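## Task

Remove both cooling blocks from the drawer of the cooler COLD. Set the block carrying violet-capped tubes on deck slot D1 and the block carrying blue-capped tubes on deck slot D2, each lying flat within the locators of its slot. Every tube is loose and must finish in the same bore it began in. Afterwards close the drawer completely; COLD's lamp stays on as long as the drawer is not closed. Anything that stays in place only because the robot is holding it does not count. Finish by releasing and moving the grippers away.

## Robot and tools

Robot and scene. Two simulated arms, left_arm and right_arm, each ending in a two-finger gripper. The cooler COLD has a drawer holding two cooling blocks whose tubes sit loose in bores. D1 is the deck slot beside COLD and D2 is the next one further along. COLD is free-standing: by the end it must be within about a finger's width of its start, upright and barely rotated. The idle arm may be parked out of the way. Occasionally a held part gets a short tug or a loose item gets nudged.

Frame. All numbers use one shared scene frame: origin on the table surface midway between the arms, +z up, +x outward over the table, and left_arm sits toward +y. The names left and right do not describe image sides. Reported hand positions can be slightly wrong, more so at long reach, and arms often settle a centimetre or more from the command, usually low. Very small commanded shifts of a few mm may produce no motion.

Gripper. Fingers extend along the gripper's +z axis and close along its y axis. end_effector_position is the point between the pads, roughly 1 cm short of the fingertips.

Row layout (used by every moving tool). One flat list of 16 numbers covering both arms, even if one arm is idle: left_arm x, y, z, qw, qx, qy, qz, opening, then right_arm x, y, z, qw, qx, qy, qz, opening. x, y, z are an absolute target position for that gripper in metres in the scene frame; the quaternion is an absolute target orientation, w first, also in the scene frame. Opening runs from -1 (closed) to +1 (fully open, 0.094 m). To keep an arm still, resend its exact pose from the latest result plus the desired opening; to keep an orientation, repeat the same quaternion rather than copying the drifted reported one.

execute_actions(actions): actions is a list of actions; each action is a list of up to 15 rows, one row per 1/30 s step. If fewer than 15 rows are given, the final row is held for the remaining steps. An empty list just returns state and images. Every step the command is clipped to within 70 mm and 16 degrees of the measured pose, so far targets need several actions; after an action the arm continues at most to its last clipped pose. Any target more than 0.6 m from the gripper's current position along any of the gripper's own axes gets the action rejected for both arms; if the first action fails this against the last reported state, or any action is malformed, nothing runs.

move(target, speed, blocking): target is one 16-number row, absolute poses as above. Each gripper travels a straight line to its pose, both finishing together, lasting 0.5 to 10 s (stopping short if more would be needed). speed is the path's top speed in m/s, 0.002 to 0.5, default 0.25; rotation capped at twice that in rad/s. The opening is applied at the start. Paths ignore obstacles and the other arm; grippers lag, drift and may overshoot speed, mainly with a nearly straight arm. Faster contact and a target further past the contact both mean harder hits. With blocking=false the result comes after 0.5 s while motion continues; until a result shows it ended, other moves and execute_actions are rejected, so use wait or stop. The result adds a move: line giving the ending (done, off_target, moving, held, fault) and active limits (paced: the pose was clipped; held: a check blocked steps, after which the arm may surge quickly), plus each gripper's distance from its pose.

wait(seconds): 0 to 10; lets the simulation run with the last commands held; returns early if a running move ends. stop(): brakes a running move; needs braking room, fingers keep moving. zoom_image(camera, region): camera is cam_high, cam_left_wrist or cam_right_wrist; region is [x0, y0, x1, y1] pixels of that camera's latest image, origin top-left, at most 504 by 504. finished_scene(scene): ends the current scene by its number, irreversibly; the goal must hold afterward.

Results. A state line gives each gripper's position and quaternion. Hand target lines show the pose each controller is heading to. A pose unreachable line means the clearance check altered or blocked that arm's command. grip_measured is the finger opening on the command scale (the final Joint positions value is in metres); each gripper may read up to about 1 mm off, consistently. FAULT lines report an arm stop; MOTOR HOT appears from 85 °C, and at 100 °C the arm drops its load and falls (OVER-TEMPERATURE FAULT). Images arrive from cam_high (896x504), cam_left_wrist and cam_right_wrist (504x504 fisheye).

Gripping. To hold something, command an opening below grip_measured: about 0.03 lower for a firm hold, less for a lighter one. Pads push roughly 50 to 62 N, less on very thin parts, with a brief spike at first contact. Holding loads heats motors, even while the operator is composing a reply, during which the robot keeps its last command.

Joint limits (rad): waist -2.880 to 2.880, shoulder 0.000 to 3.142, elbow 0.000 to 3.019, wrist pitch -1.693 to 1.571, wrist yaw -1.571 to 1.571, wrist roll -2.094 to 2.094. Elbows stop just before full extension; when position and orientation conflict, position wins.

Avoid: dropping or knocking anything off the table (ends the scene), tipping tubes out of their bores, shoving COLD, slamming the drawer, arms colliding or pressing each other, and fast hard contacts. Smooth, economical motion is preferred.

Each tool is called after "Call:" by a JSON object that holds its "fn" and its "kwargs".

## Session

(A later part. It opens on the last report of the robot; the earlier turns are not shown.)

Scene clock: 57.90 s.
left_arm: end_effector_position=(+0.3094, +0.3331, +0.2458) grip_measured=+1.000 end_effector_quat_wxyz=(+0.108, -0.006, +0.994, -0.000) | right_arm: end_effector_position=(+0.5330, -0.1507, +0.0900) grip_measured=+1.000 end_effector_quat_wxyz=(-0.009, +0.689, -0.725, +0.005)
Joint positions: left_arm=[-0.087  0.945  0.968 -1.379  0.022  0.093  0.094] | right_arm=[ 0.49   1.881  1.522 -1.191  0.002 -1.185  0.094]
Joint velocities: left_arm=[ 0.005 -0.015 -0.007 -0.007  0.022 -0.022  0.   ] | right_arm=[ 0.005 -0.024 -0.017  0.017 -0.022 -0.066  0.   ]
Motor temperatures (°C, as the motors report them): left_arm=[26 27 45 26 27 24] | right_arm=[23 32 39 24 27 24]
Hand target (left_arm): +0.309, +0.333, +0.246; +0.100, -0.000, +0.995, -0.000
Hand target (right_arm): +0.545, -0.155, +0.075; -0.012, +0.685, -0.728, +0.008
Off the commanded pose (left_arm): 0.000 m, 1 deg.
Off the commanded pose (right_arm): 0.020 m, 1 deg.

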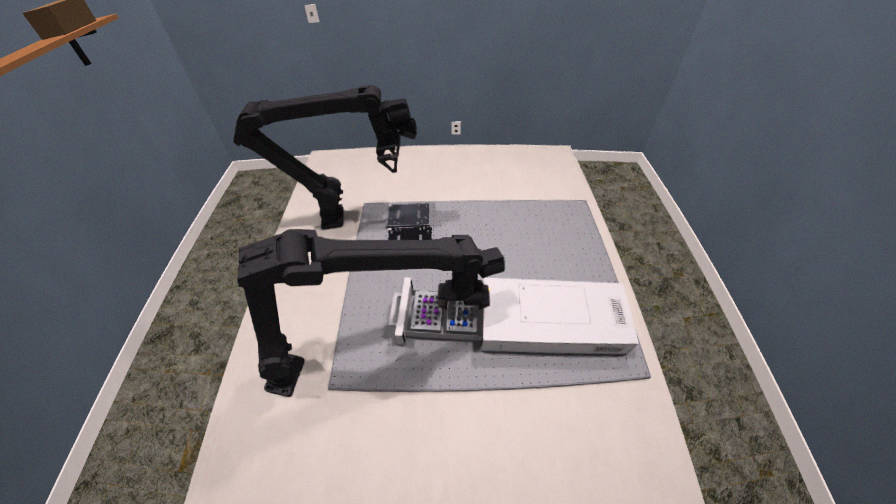

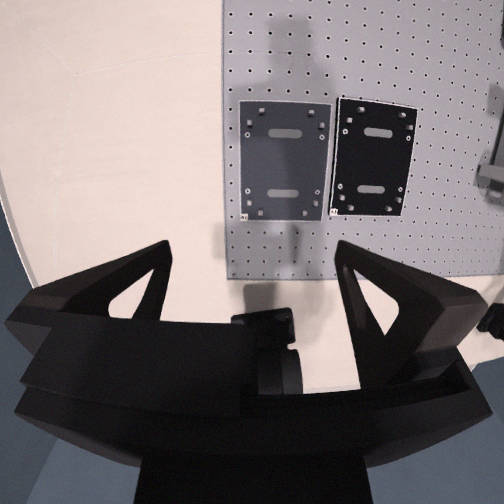

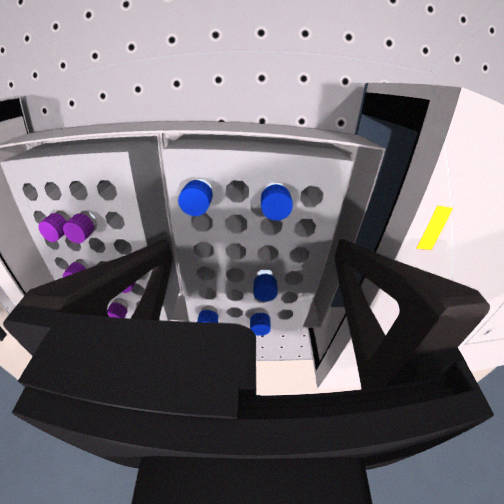

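Call:
{"fn": "execute_actions", "kwargs": {"actions": [[[0.309,0.333,0.246,0.1,0,1,0,1,0.533,-0.158,0.082,0.008,-0.685,0.728,-0.006,1]],[[0.309,0.333,0.246,0.1,0,1,0,1,0.531,-0.158,0.066,0.008,-0.685,0.728,-0.006,1]]]}}

Call:
{"fn": "zoom_image", "kwargs": {"camera": "cam_high", "region": [390,230,550,360]}}

Scene clock: 64.47 s.
left_arm: end_effector_position=(+0.3094, +0.3331, +0.2458) grip_measured=+1.000 end_effector_quat_wxyz=(+0.108, -0.006, +0.994, -0.000) | right_arm: end_effector_position=(+0.5283, -0.1528, +0.0762) grip_measured=+1.000 end_effector_quat_wxyz=(-0.010, +0.688, -0.725, +0.006)
Joint positions: left_arm=[-0.087  0.945  0.968 -1.379  0.022  0.093  0.094] | right_arm=[ 0.489  1.881  1.482 -1.149  0.003 -1.185  0.094]
Joint velocities: left_arm=[-0.005 -0.015  0.017 -0.002 -0.037 -0.007  0.   ] | right_arm=[-0.005 -0.015  0.002  0.002 -0.007  0.007  0.   ]
Motor temperatures (°C, as the motors report them): left_arm=[26 27 45 26 27 24] | right_arm=[23 32 39 24 27 24]
Hand target (left_arm): +0.309, +0.333, +0.246; +0.100, -0.000, +0.995, -0.000
Hand target (right_arm): +0.531, -0.158, +0.066; -0.008, +0.685, -0.728, +0.006
Off the commanded pose (left_arm): 0.000 m, 1 deg.
Off the commanded pose (right_arm): 0.012 m, 1 deg.

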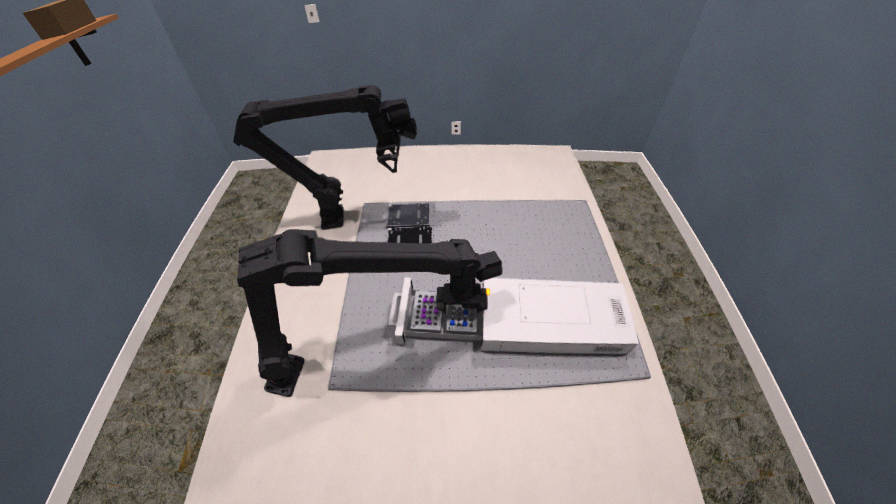

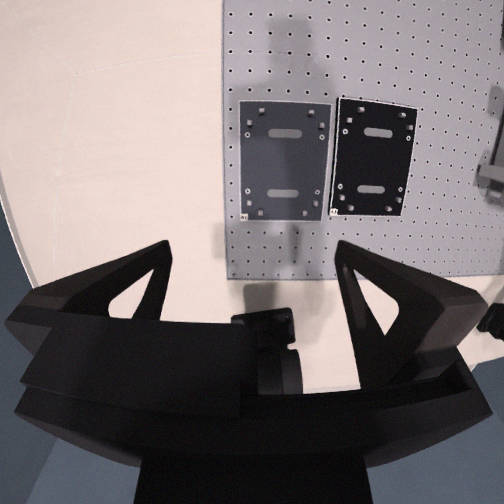

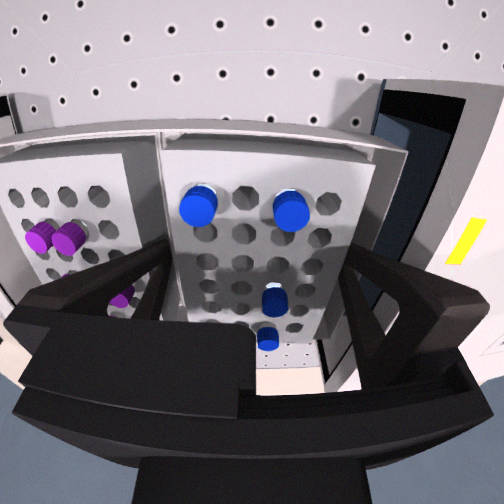

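Region (390, 230, 550, 360) of cam_high's 896x504 image, scaled by 3.150, with more detail than that image has; it fills the top 410 rows of this view, and the rest is white.

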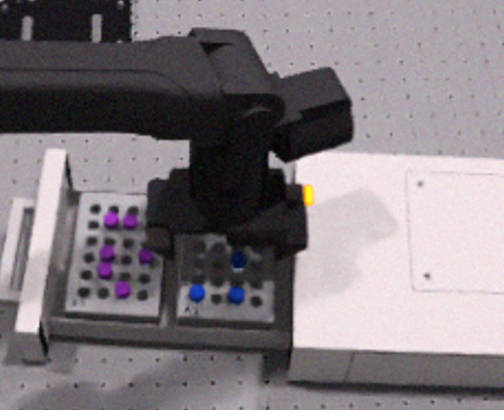

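Call:
{"fn": "execute_actions", "kwargs": {"actions": [[[0.309,0.333,0.246,0.1,0,1,0,1,0.543,-0.168,0.068,0.008,-0.68,0.733,-0.008,1]],[[0.309,0.333,0.246,0.1,0,1,0,1,0.543,-0.168,0.056,0.008,-0.68,0.733,-0.008,1]]]}}

Scene clock: 68.60 s.
left_arm: end_effector_position=(+0.3094, +0.3331, +0.2458) grip_measured=+1.000 end_effector_quat_wxyz=(+0.108, -0.006, +0.994, -0.000) | right_arm: end_effector_position=(+0.5288, -0.1531, +0.0763) grip_measured=+1.000 end_effector_quat_wxyz=(-0.010, +0.688, -0.725, +0.006)
Joint positions: left_arm=[-0.087  0.945  0.968 -1.379  0.022  0.093  0.094] | right_arm=[ 0.489  1.881  1.482 -1.148  0.003 -1.185  0.094]
Joint velocities: left_arm=[-0.005 -0.005  0.022 -0.007 -0.007  0.037  0.   ] | right_arm=[-0.005 -0.015  0.002 -0.002  0.037  0.037  0.   ]
Motor temperatures (°C, as the motors report them): left_arm=[26 27 45 26 27 24] | right_arm=[23 32 38 24 27 24]
Hand target (left_arm): +0.309, +0.333, +0.246; +0.100, -0.000, +0.995, -0.000
Hand target (right_arm): +0.542, -0.168, +0.057; -0.008, +0.680, -0.733, +0.008
Off the commanded pose (left_arm): 0.000 m, 1 deg.
Off the commanded pose (right_arm): 0.029 m, 1 deg.

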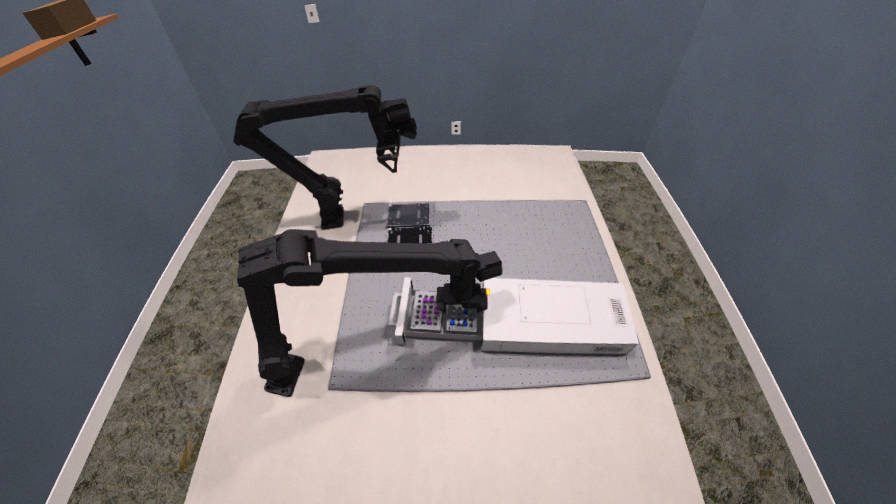

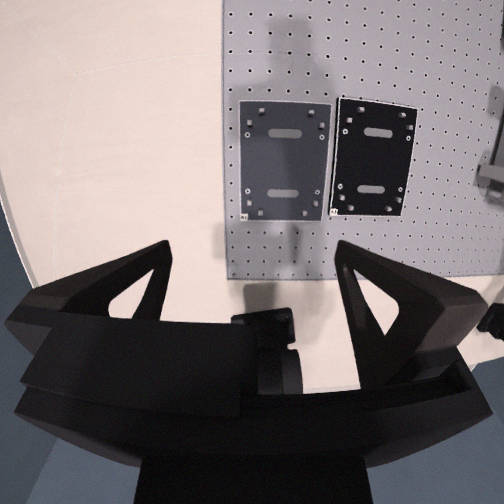

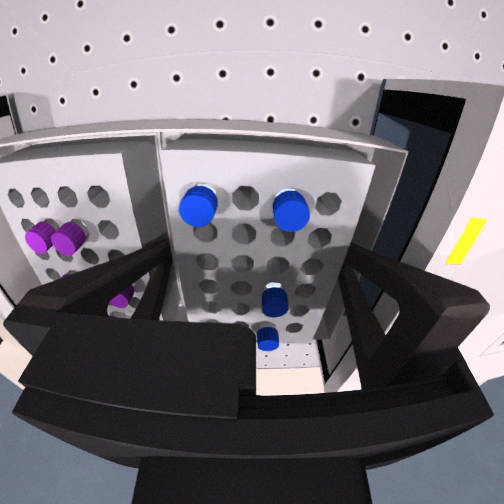

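Call:
{"fn": "execute_actions", "kwargs": {"actions": [[[0.309,0.333,0.246,0.1,0,1,0,1,0.53,-0.16,0.095,0.03,-0.68,0.733,-0.03,0.95]],[[0.309,0.333,0.246,0.1,0,1,0,1,0.538,-0.165,0.088,0.06,-0.678,0.73,-0.06,0.95]],[[0.309,0.333,0.246,0.1,0,1,0,1,0.538,-0.165,0.075,0.06,-0.678,0.73,-0.06,0.95]]]}}

Scene clock: 74.63 s.
left_arm: end_effector_position=(+0.3094, +0.3331, +0.2458) grip_measured=+1.000 end_effector_quat_wxyz=(+0.108, -0.006, +0.994, -0.000) | right_arm: end_effector_position=(+0.5325, -0.1616, +0.0697) grip_measured=+0.952 end_effector_quat_wxyz=(-0.049, +0.683, -0.727, +0.053)
Joint positions: left_arm=[-0.087  0.945  0.968 -1.379  0.022  0.093  0.094] | right_arm=[ 0.489  1.829  1.379 -0.987  0.057 -1.179  0.092]
Joint velocities: left_arm=[-0.005 -0.005 -0.007  0.002  0.007 -0.007  0.   ] | right_arm=[ 0.005 -0.015  0.007 -0.012 -0.095 -0.037  0.001]
Motor temperatures (°C, as the motors report them): left_arm=[26 27 45 26 27 24] | right_arm=[23 32 38 24 27 24]
Hand target (left_arm): +0.309, +0.333, +0.246; +0.100, -0.000, +0.995, -0.000
Hand target (right_arm): +0.538, -0.165, +0.075; -0.060, +0.678, -0.730, +0.060
Off the commanded pose (left_arm): 0.000 m, 1 deg.
Off the commanded pose (right_arm): 0.008 m, 2 deg.

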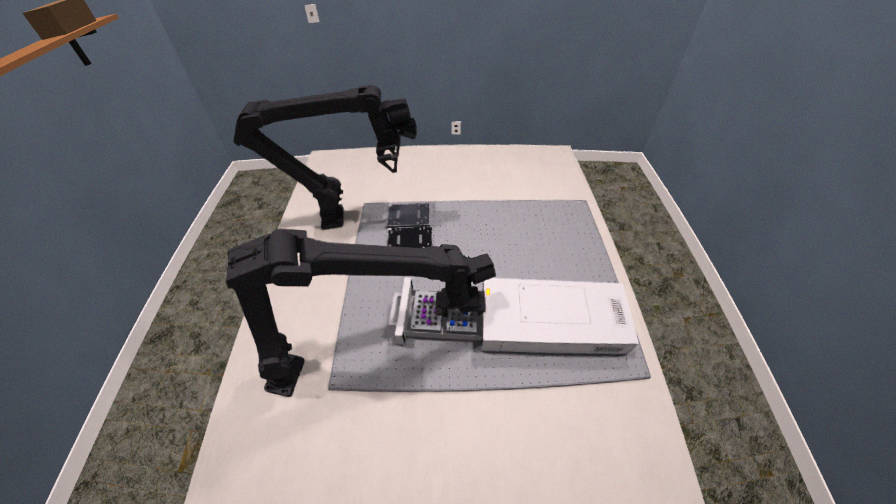

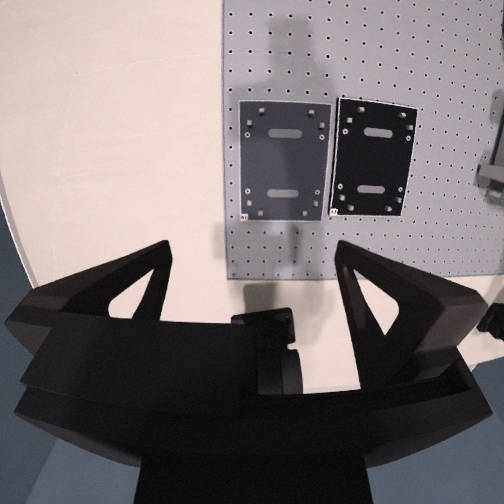

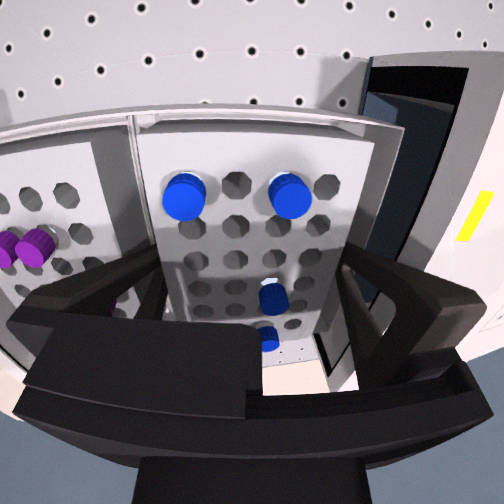

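Call:
{"fn": "execute_actions", "kwargs": {"actions": [[[0.309,0.333,0.246,0.1,0,1,0,1,0.536,-0.165,0.058,0.05,-0.678,0.73,-0.05,0.97]],[[0.309,0.333,0.246,0.1,0,1,0,1,0.534,-0.165,0.048,0.04,-0.678,0.73,-0.04,0.97]],[[0.309,0.333,0.246,0.1,0,1,0,1,0.533,-0.165,0.052,0.015,-0.68,0.733,-0.015,0.86]],[[0.309,0.333,0.246,0.1,0,1,0,1,0.533,-0.165,0.052,0,-0.68,0.733,0,0.7]]]}}

Scene clock: 83.07 s.
left_arm: end_effector_position=(+0.3094, +0.3331, +0.2458) grip_measured=+1.000 end_effector_quat_wxyz=(+0.108, -0.006, +0.994, -0.000) | right_arm: end_effector_position=(+0.5311, -0.1596, +0.0631) grip_measured=+0.827 end_effector_quat_wxyz=(-0.027, +0.678, -0.734, +0.022)
Joint positions: left_arm=[-0.087  0.945  0.968 -1.379  0.022  0.093  0.094] | right_arm=[ 0.481  1.87   1.427 -1.06   0.019 -1.167  0.086]
Joint velocities: left_arm=[-0.005 -0.005 -0.017 -0.002  0.007  0.037  0.   ] | right_arm=[-0.015 -0.005 -0.002 -0.007  0.095 -0.066 -0.   ]
Motor temperatures (°C, as the motors report them): left_arm=[26 27 45 26 27 24] | right_arm=[23 33 38 24 27 24]
Hand target (left_arm): +0.309, +0.333, +0.246; +0.100, -0.000, +0.995, -0.000
Hand target (right_arm): +0.533, -0.165, +0.052; -0.001, +0.680, -0.734, +0.001
Off the commanded pose (left_arm): 0.000 m, 1 deg.
Off the commanded pose (right_arm): 0.012 m, 4 deg.

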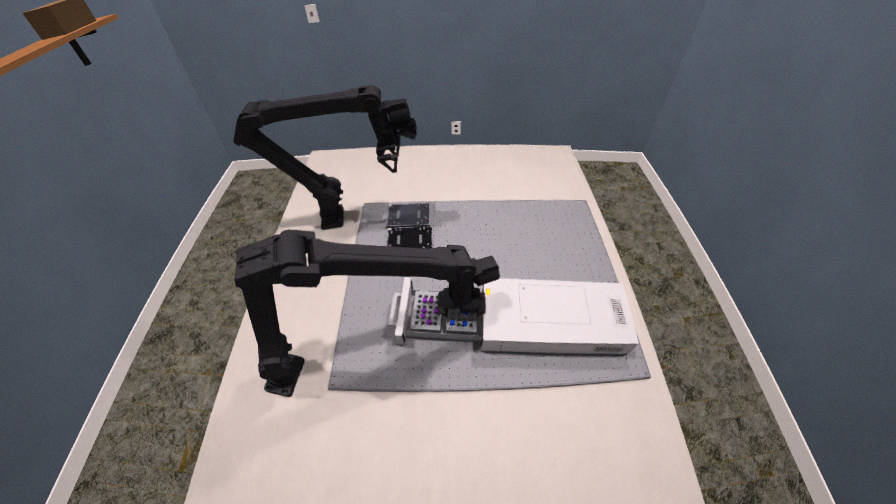

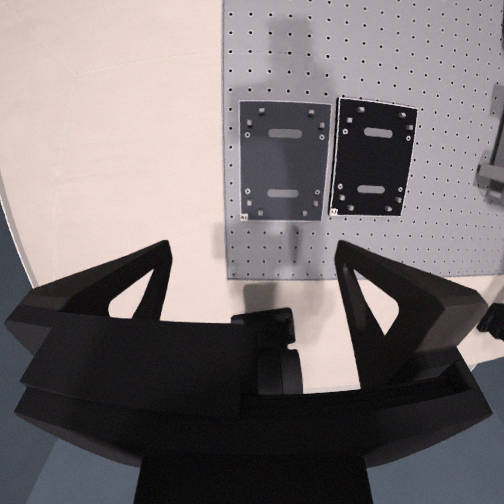

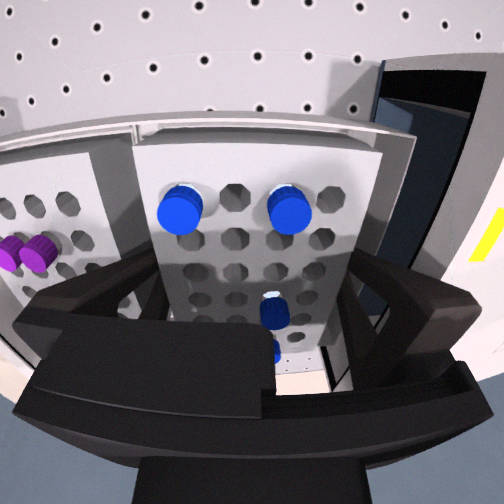

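Call:
{"fn": "execute_actions", "kwargs": {"actions": [[[0.309,0.333,0.246,0.1,0,1,0,1,0.53,-0.168,0.055,0.015,-0.68,0.733,-0.015,0.88]],[[0.309,0.333,0.246,0.1,0,1,0,1,0.528,-0.17,0.045,0.015,-0.68,0.733,-0.015,0.88]],[[0.309,0.333,0.246,0.1,0,1,0,1,0.528,-0.17,0.048,0.01,-0.68,0.733,-0.01,0.7]]]}}

Scene clock: 91.03 s.
left_arm: end_effector_position=(+0.3094, +0.3331, +0.2458) grip_measured=+1.000 end_effector_quat_wxyz=(+0.108, -0.006, +0.994, -0.000) | right_arm: end_effector_position=(+0.5306, -0.1590, +0.0635) grip_measured=+0.820 end_effector_quat_wxyz=(-0.029, +0.676, -0.736, +0.018)
Joint positions: left_arm=[-0.087  0.945  0.968 -1.379  0.022  0.093  0.094] | right_arm=[ 0.48   1.869  1.426 -1.059  0.009 -1.162  0.085]
Joint velocities: left_arm=[-0.005 -0.005  0.002 -0.002  0.095 -0.051  0.   ] | right_arm=[-0.005 -0.005 -0.007 -0.002 -0.022  0.051  0.   ]
Motor temperatures (°C, as the motors report them): left_arm=[26 27 45 26 27 24] | right_arm=[23 33 39 24 27 24]
Hand target (left_arm): +0.309, +0.333, +0.246; +0.100, -0.000, +0.995, -0.000
Hand target (right_arm): +0.528, -0.170, +0.048; -0.010, +0.680, -0.733, +0.010
Off the commanded pose (left_arm): 0.000 m, 1 deg.
Off the commanded pose (right_arm): 0.019 m, 2 deg.

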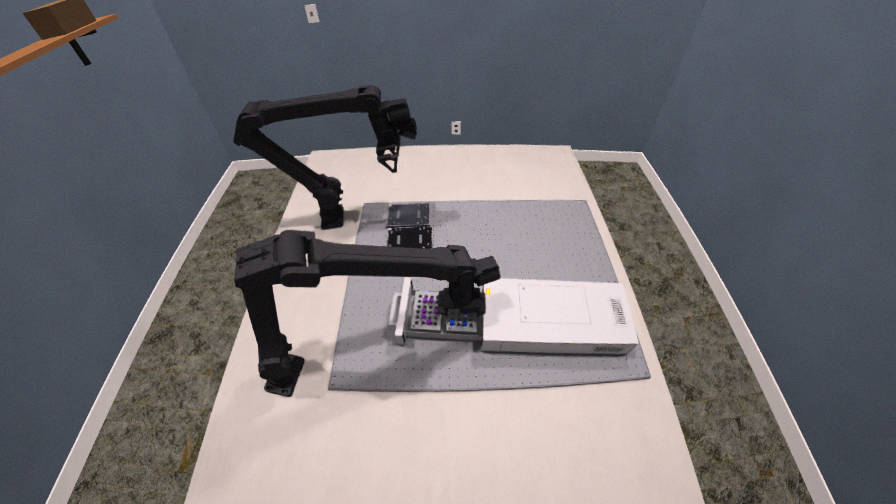

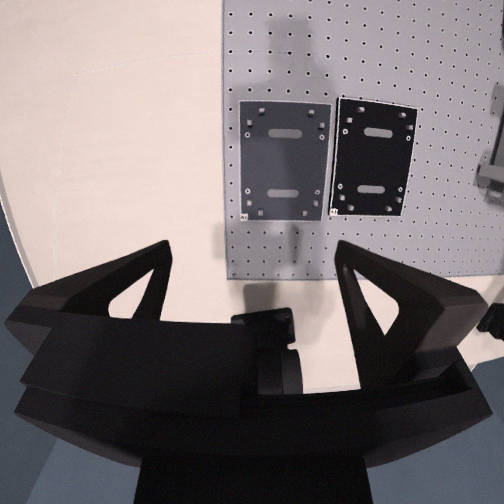

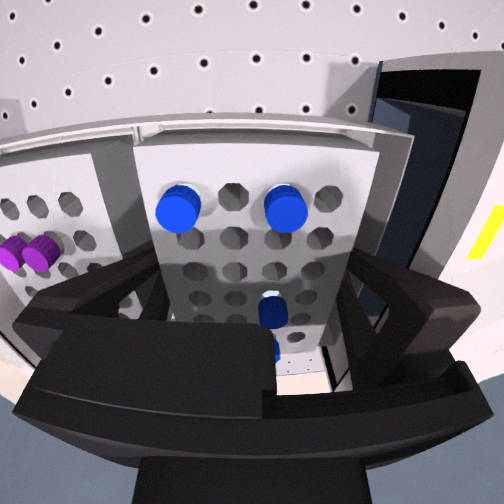

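Call:
{"fn": "execute_actions", "kwargs": {"actions": [[[0.309,0.333,0.246,0.1,0,1,0,1,0.54,-0.155,0.095,0.07,-0.676,0.733,-0.03,0.7]],[[0.309,0.333,0.246,0.1,0,1,0,1,0.542,-0.153,0.125,0.08,-0.676,0.733,-0.03,0.7]],[[0.309,0.333,0.246,0.1,0,1,0,1,0.542,-0.153,0.15,0.085,-0.676,0.733,-0.03,0.7]],[[0.309,0.333,0.246,0.1,0,1,0,1,0.54,-0.153,0.175,0.085,-0.676,0.733,-0.03,0.7]],[[0.309,0.333,0.246,0.1,0,1,0,1,0.535,-0.153,0.2,0.085,-0.676,0.733,-0.03,0.7]]]}}

Scene clock: 100.97 s.
left_arm: end_effector_position=(+0.3094, +0.3331, +0.2458) grip_measured=+1.000 end_effector_quat_wxyz=(+0.108, -0.006, +0.994, -0.000) | right_arm: end_effector_position=(+0.5144, -0.1621, +0.0960) grip_measured=+0.820 end_effector_quat_wxyz=(-0.030, +0.677, -0.735, +0.005)
Joint positions: left_arm=[-0.087  0.945  0.968 -1.379  0.022  0.093  0.094] | right_arm=[ 0.476  1.802  1.42  -1.131 -0.015 -1.168  0.085]
Joint velocities: left_arm=[-0.015 -0.015 -0.022 -0.027 -0.037  0.051  0.   ] | right_arm=[-0.005  0.005 -0.022  0.002  0.066  0.022 -0.   ]
Motor temperatures (°C, as the motors report them): left_arm=[26 27 45 26 27 24] | right_arm=[23 33 39 24 27 24]
Hand target (left_arm): +0.309, +0.333, +0.246; +0.100, -0.000, +0.995, -0.000
Hand target (right_arm): +0.526, -0.157, +0.165; -0.085, +0.675, -0.732, +0.029
Off the commanded pose (left_arm): 0.000 m, 1 deg.
Off the commanded pose (right_arm): 0.106 m, 7 deg; position clipped at the last step of the last action.

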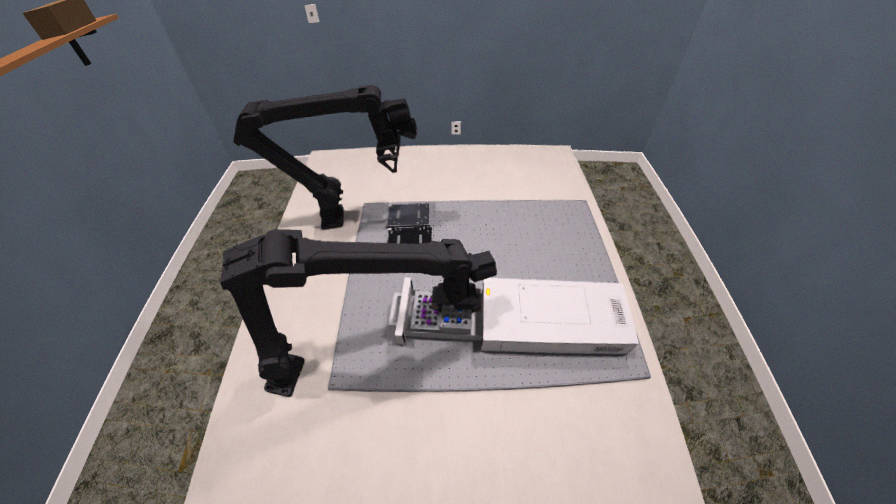

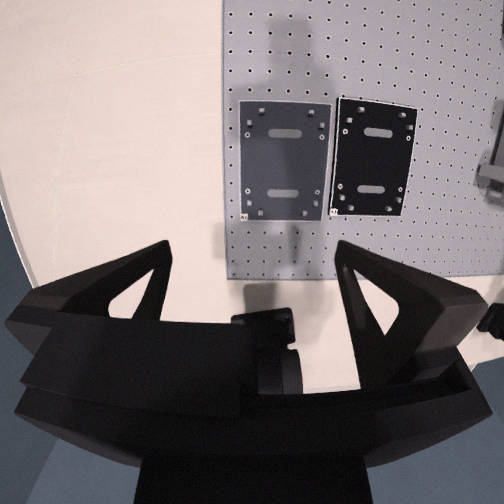

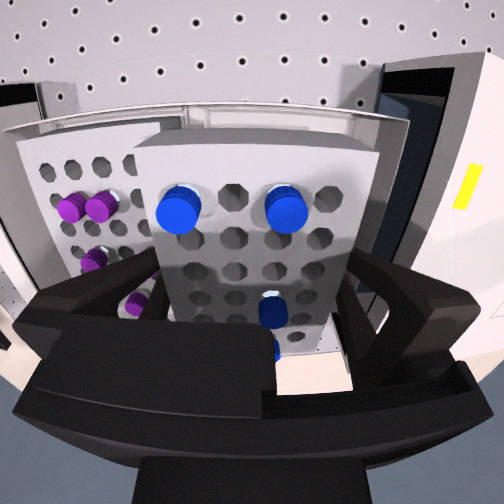

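Call:
{"fn": "execute_actions", "kwargs": {"actions": [[[0.309,0.333,0.246,0.1,0,1,0,1,0.57,-0.14,0.2,0.1,-0.676,0.73,-0.04,0.7]],[[0.309,0.333,0.246,0.1,0,1,0,1,0.57,-0.14,0.22,0.1,-0.676,0.73,-0.04,0.7]],[[0.309,0.333,0.246,0.1,0,1,0,1,0.56,-0.14,0.24,0.1,-0.676,0.73,-0.04,0.7]],[[0.309,0.333,0.246,0.1,0,1,0,1,0.55,-0.14,0.25,0.1,-0.676,0.73,-0.04,0.7]]]}}

Scene clock: 111.03 s.
left_arm: end_effector_position=(+0.3094, +0.3331, +0.2458) grip_measured=+1.000 end_effector_quat_wxyz=(+0.108, -0.006, +0.994, -0.000) | right_arm: end_effector_position=(+0.5150, -0.1621, +0.1000) grip_measured=+0.820 end_effector_quat_wxyz=(-0.033, +0.677, -0.735, +0.008)
Joint positions: left_arm=[-0.087  0.945  0.968 -1.379  0.022  0.093  0.094] | right_arm=[ 0.476  1.794  1.421 -1.131 -0.013 -1.168  0.085]
Joint velocities: left_arm=[-0.005  0.005 -0.007 -0.007  0.022 -0.095  0.   ] | right_arm=[-0.005 -0.015 -0.002  0.002  0.081 -0.11   0.   ]
Motor temperatures (°C, as the motors report them): left_arm=[26 27 45 26 27 24] | right_arm=[23 35 42 24 27 24]
Hand target (left_arm): +0.309, +0.333, +0.246; +0.100, -0.000, +0.995, -0.000
Hand target (right_arm): +0.532, -0.152, +0.170; -0.101, +0.676, -0.729, +0.038
Off the commanded pose (left_arm): 0.000 m, 1 deg.
Off the commanded pose (right_arm): 0.156 m, 9 deg; position clipped at the last step of the last action.

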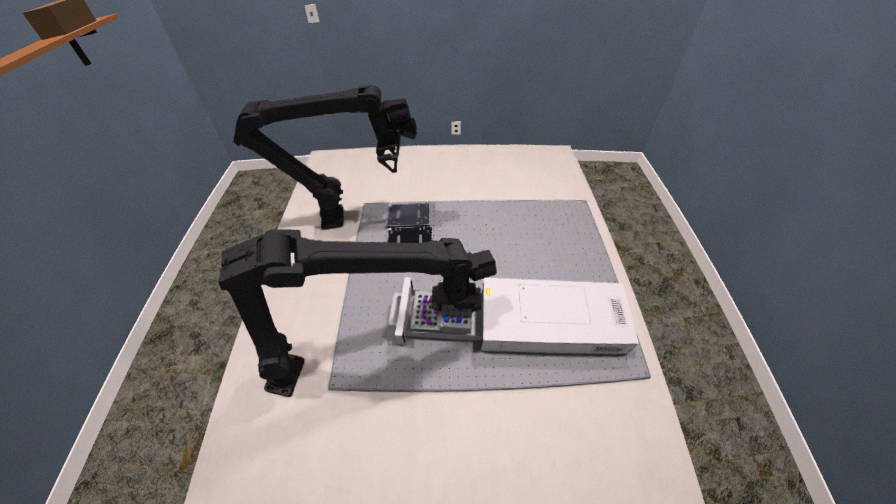

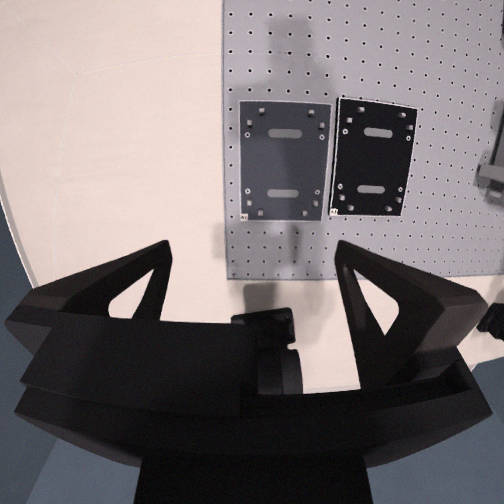

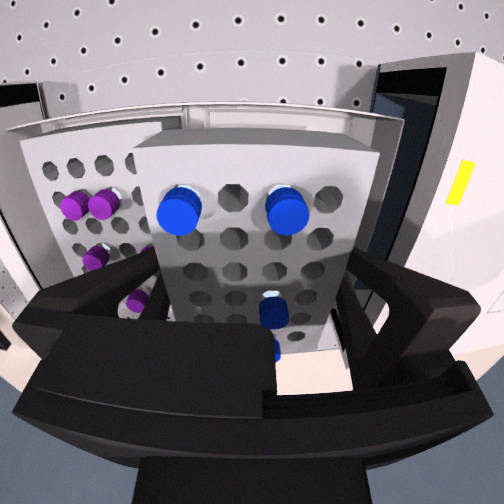

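Call:
{"fn": "execute_actions", "kwargs": {"actions": [[[0.309,0.333,0.246,0.1,0,1,0,1,0.56,-0.137,0.2,0.05,-0.676,0.735,-0.015,0.7]],[[0.309,0.333,0.246,0.1,0,1,0,1,0.575,-0.13,0.22,0.04,-0.676,0.735,-0.01,0.7]],[[0.309,0.333,0.246,0.1,0,1,0,1,0.575,-0.13,0.24,0.04,-0.676,0.735,-0.01,0.7]]]}}

Scene clock: 118.47 s.
left_arm: end_effector_position=(+0.3094, +0.3331, +0.2458) grip_measured=+1.000 end_effector_quat_wxyz=(+0.108, -0.006, +0.994, -0.000) | right_arm: end_effector_position=(+0.5561, -0.1464, +0.1803) grip_measured=+0.820 end_effector_quat_wxyz=(+0.012, +0.675, -0.737, -0.013)
Joint positions: left_arm=[-0.087  0.945  0.968 -1.379  0.022  0.093  0.094] | right_arm=[ 0.479  1.922  1.826 -1.507 -0.015 -1.16   0.085]
Joint velocities: left_arm=[ 0.005 -0.005 -0.007  0.002 -0.022 -0.007  0.   ] | right_arm=[-0.005 -0.005  0.061 -0.017 -0.051 -0.037  0.001]
Motor temperatures (°C, as the motors report them): left_arm=[26 27 46 26 27 24] | right_arm=[23 36 43 24 27 24]
Hand target (left_arm): +0.309, +0.333, +0.246; +0.100, -0.000, +0.995, -0.000
Hand target (right_arm): +0.568, -0.133, +0.240; +0.041, -0.677, +0.735, -0.009
Off the commanded pose (left_arm): 0.000 m, 1 deg.
Off the commanded pose (right_arm): 0.065 m, 7 deg.

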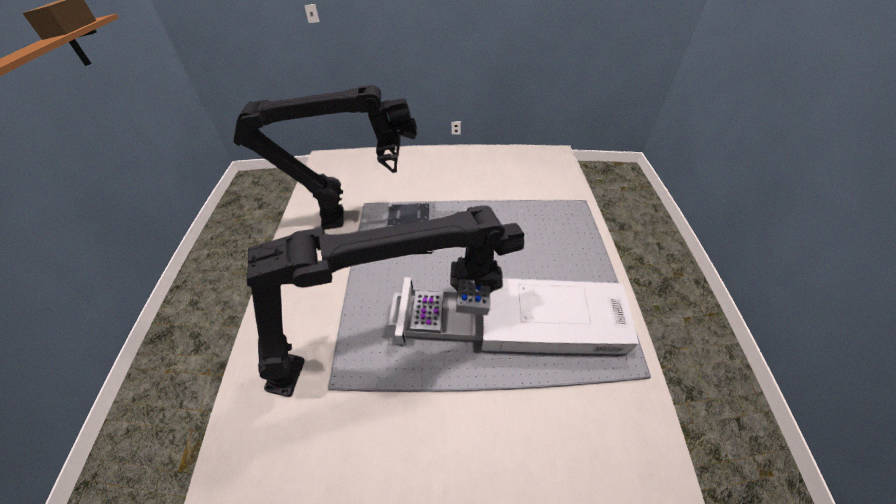

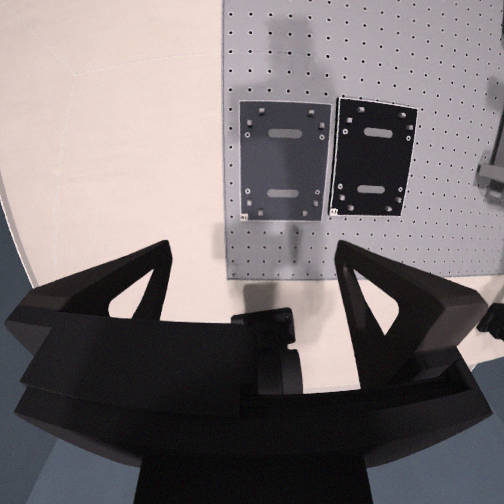

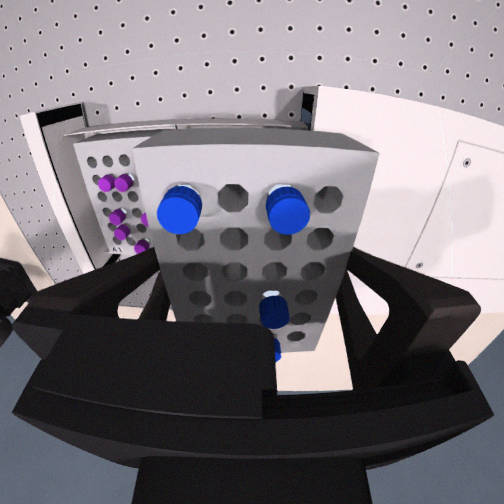

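Call:
{"fn": "execute_actions", "kwargs": {"actions": [[[0.309,0.333,0.246,0.1,0,1,0,1,0.54,-0.09,0.235,0.05,-0.58,0.81,0,0.7]],[[0.309,0.333,0.246,0.1,0,1,0,1,0.51,-0.045,0.23,0.05,-0.46,0.886,0.01,0.7]],[[0.309,0.333,0.246,0.1,0,1,0,1,0.485,0,0.22,0.05,-0.34,0.94,0.02,0.7]],[[0.309,0.333,0.246,0.1,0,1,0,1,0.465,0.035,0.21,0.045,-0.22,0.975,0.03,0.7]],[[0.309,0.333,0.246,0.1,0,1,0,1,0.465,0.04,0.19,0.04,-0.1,0.994,0.035,0.7]],[[0.309,0.333,0.246,0.1,0,1,0,1,0.465,0.04,0.165,0.035,0,1,0.04,0.7]],[[0.309,0.333,0.246,0.1,0,1,0,1,0.465,0.04,0.14,0.035,0,1,0.04,0.7]]]}}

Scene clock: 131.77 s.
left_arm: end_effector_position=(+0.3094, +0.3331, +0.2458) grip_measured=+1.000 end_effector_quat_wxyz=(+0.108, -0.006, +0.994, -0.000) | right_arm: end_effector_position=(+0.4537, +0.0271, +0.0978) grip_measured=+0.819 end_effector_quat_wxyz=(-0.005, -0.002, +1.000, +0.011)
Joint positions: left_arm=[-0.087  0.945  0.968 -1.379  0.022  0.093  0.094] | right_arm=[ 0.823  1.925  1.609 -1.249 -0.023  0.663  0.085]
Joint velocities: left_arm=[ 0.005 -0.015 -0.027  0.007  0.007  0.066  0.   ] | right_arm=[-0.005 -0.005 -0.002  0.037 -0.022  0.007 -0.001]
Motor temperatures (°C, as the motors report them): left_arm=[26 27 46 26 27 24] | right_arm=[23 37 46 24 27 24]
Hand target (left_arm): +0.309, +0.333, +0.246; +0.100, -0.000, +0.995, -0.000
Hand target (right_arm): +0.463, +0.038, +0.140; +0.034, -0.000, +0.999, +0.041
Off the commanded pose (left_arm): 0.000 m, 1 deg.
Off the commanded pose (right_arm): 0.046 m, 6 deg.

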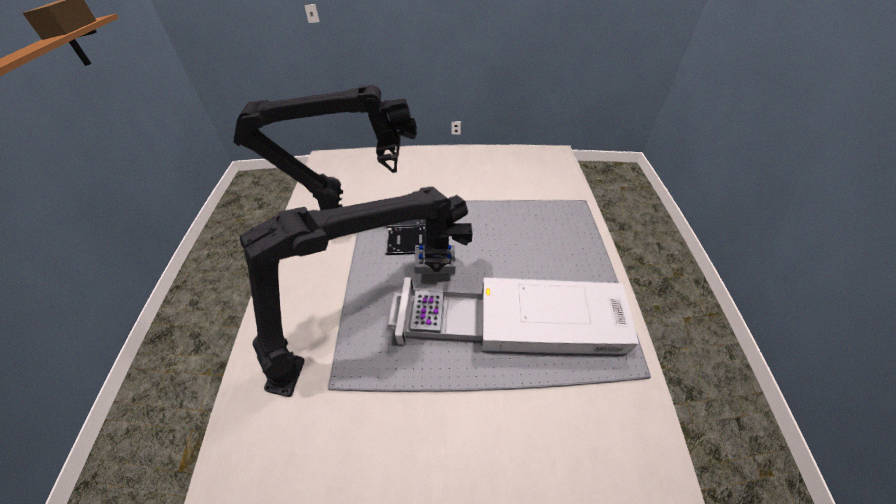

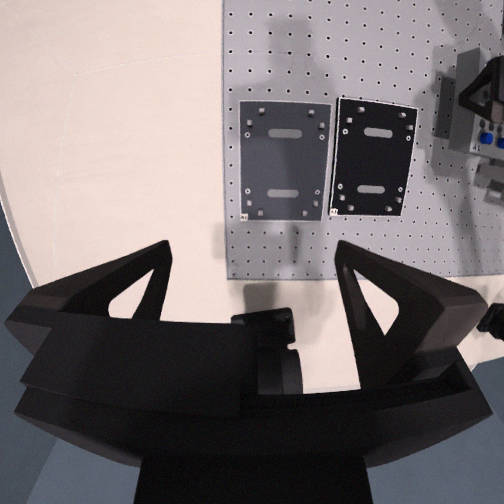

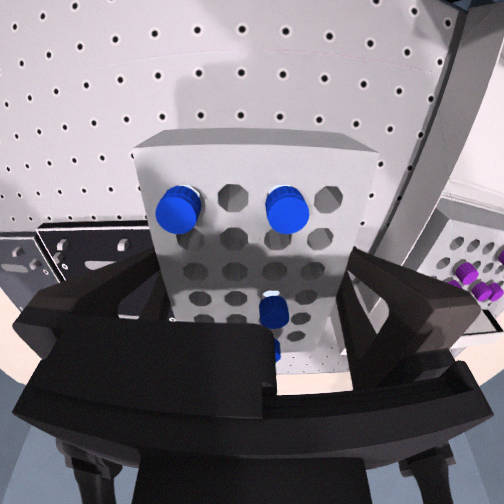

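Call:
{"fn": "execute_actions", "kwargs": {"actions": [[[0.309,0.333,0.246,0.1,0,1,0,1,0.463,0.036,0.11,0.03,0,1,0.03,0.7]],[[0.309,0.333,0.246,0.1,0,1,0,1,0.461,0.034,0.085,0.025,0,1,0.025,0.7]],[[0.309,0.333,0.246,0.1,0,1,0,1,0.459,0.032,0.068,0.02,0,1,0.02,0.7]],[[0.309,0.333,0.246,0.1,0,1,0,1,0.457,0.03,0.055,0.015,0,1,0.015,0.7]],[[0.309,0.333,0.246,0.1,0,1,0,1,0.455,0.028,0.044,0.01,0,1,0.01,0.7]],[[0.309,0.333,0.246,0.1,0,1,0,1,0.455,0.028,0.036,0.005,0,1,0.005,0.7]]]}}

Scene clock: 139.60 s.
left_arm: end_effector_position=(+0.3094, +0.3331, +0.2458) grip_measured=+1.000 end_effector_quat_wxyz=(+0.108, -0.006, +0.994, -0.000) | right_arm: end_effector_position=(+0.4512, +0.0218, +0.0514) grip_measured=+0.819 end_effector_quat_wxyz=(+0.001, +0.002, +1.000, -0.001)
Joint positions: left_arm=[-0.087  0.945  0.968 -1.379  0.022  0.093  0.094] | right_arm=[ 0.826  1.959  1.532 -1.143  0.003  0.674  0.085]
Joint velocities: left_arm=[ 0.005 -0.015 -0.002 -0.012  0.051  0.007  0.   ] | right_arm=[-0.005 -0.005  0.022 -0.002 -0.022 -0.051 -0.001]
Motor temperatures (°C, as the motors report them): left_arm=[26 27 46 26 27 24] | right_arm=[23 37 44 24 27 24]
Hand target (left_arm): +0.309, +0.333, +0.246; +0.100, -0.000, +0.995, -0.000
Hand target (right_arm): +0.455, +0.028, +0.036; +0.005, +0.000, +1.000, +0.005
Off the commanded pose (left_arm): 0.000 m, 1 deg.
Off the commanded pose (right_arm): 0.017 m, 1 deg.

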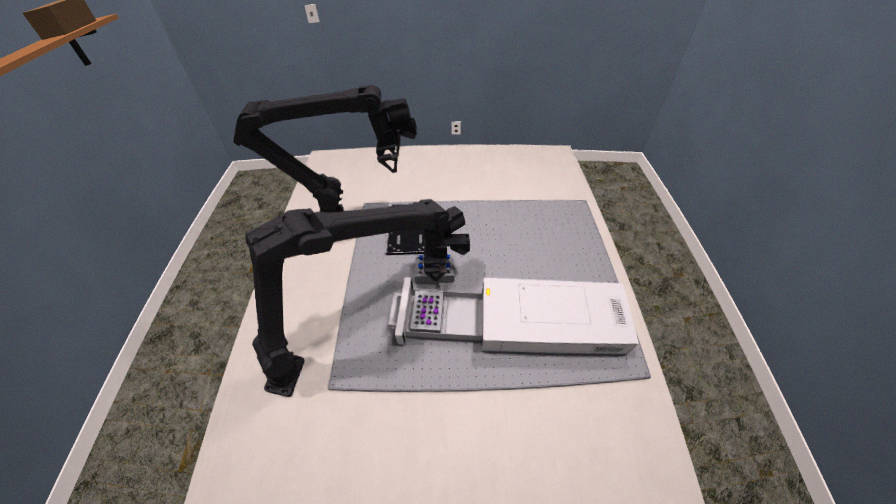

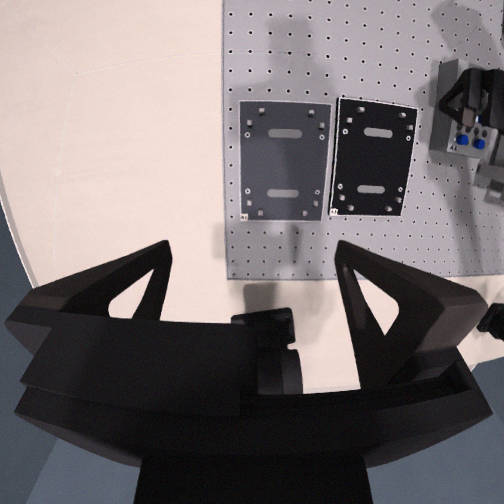

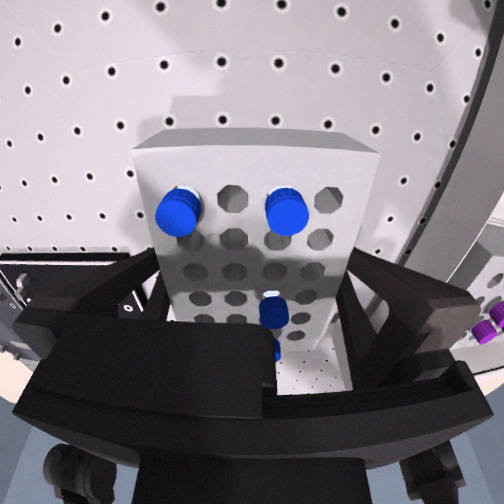

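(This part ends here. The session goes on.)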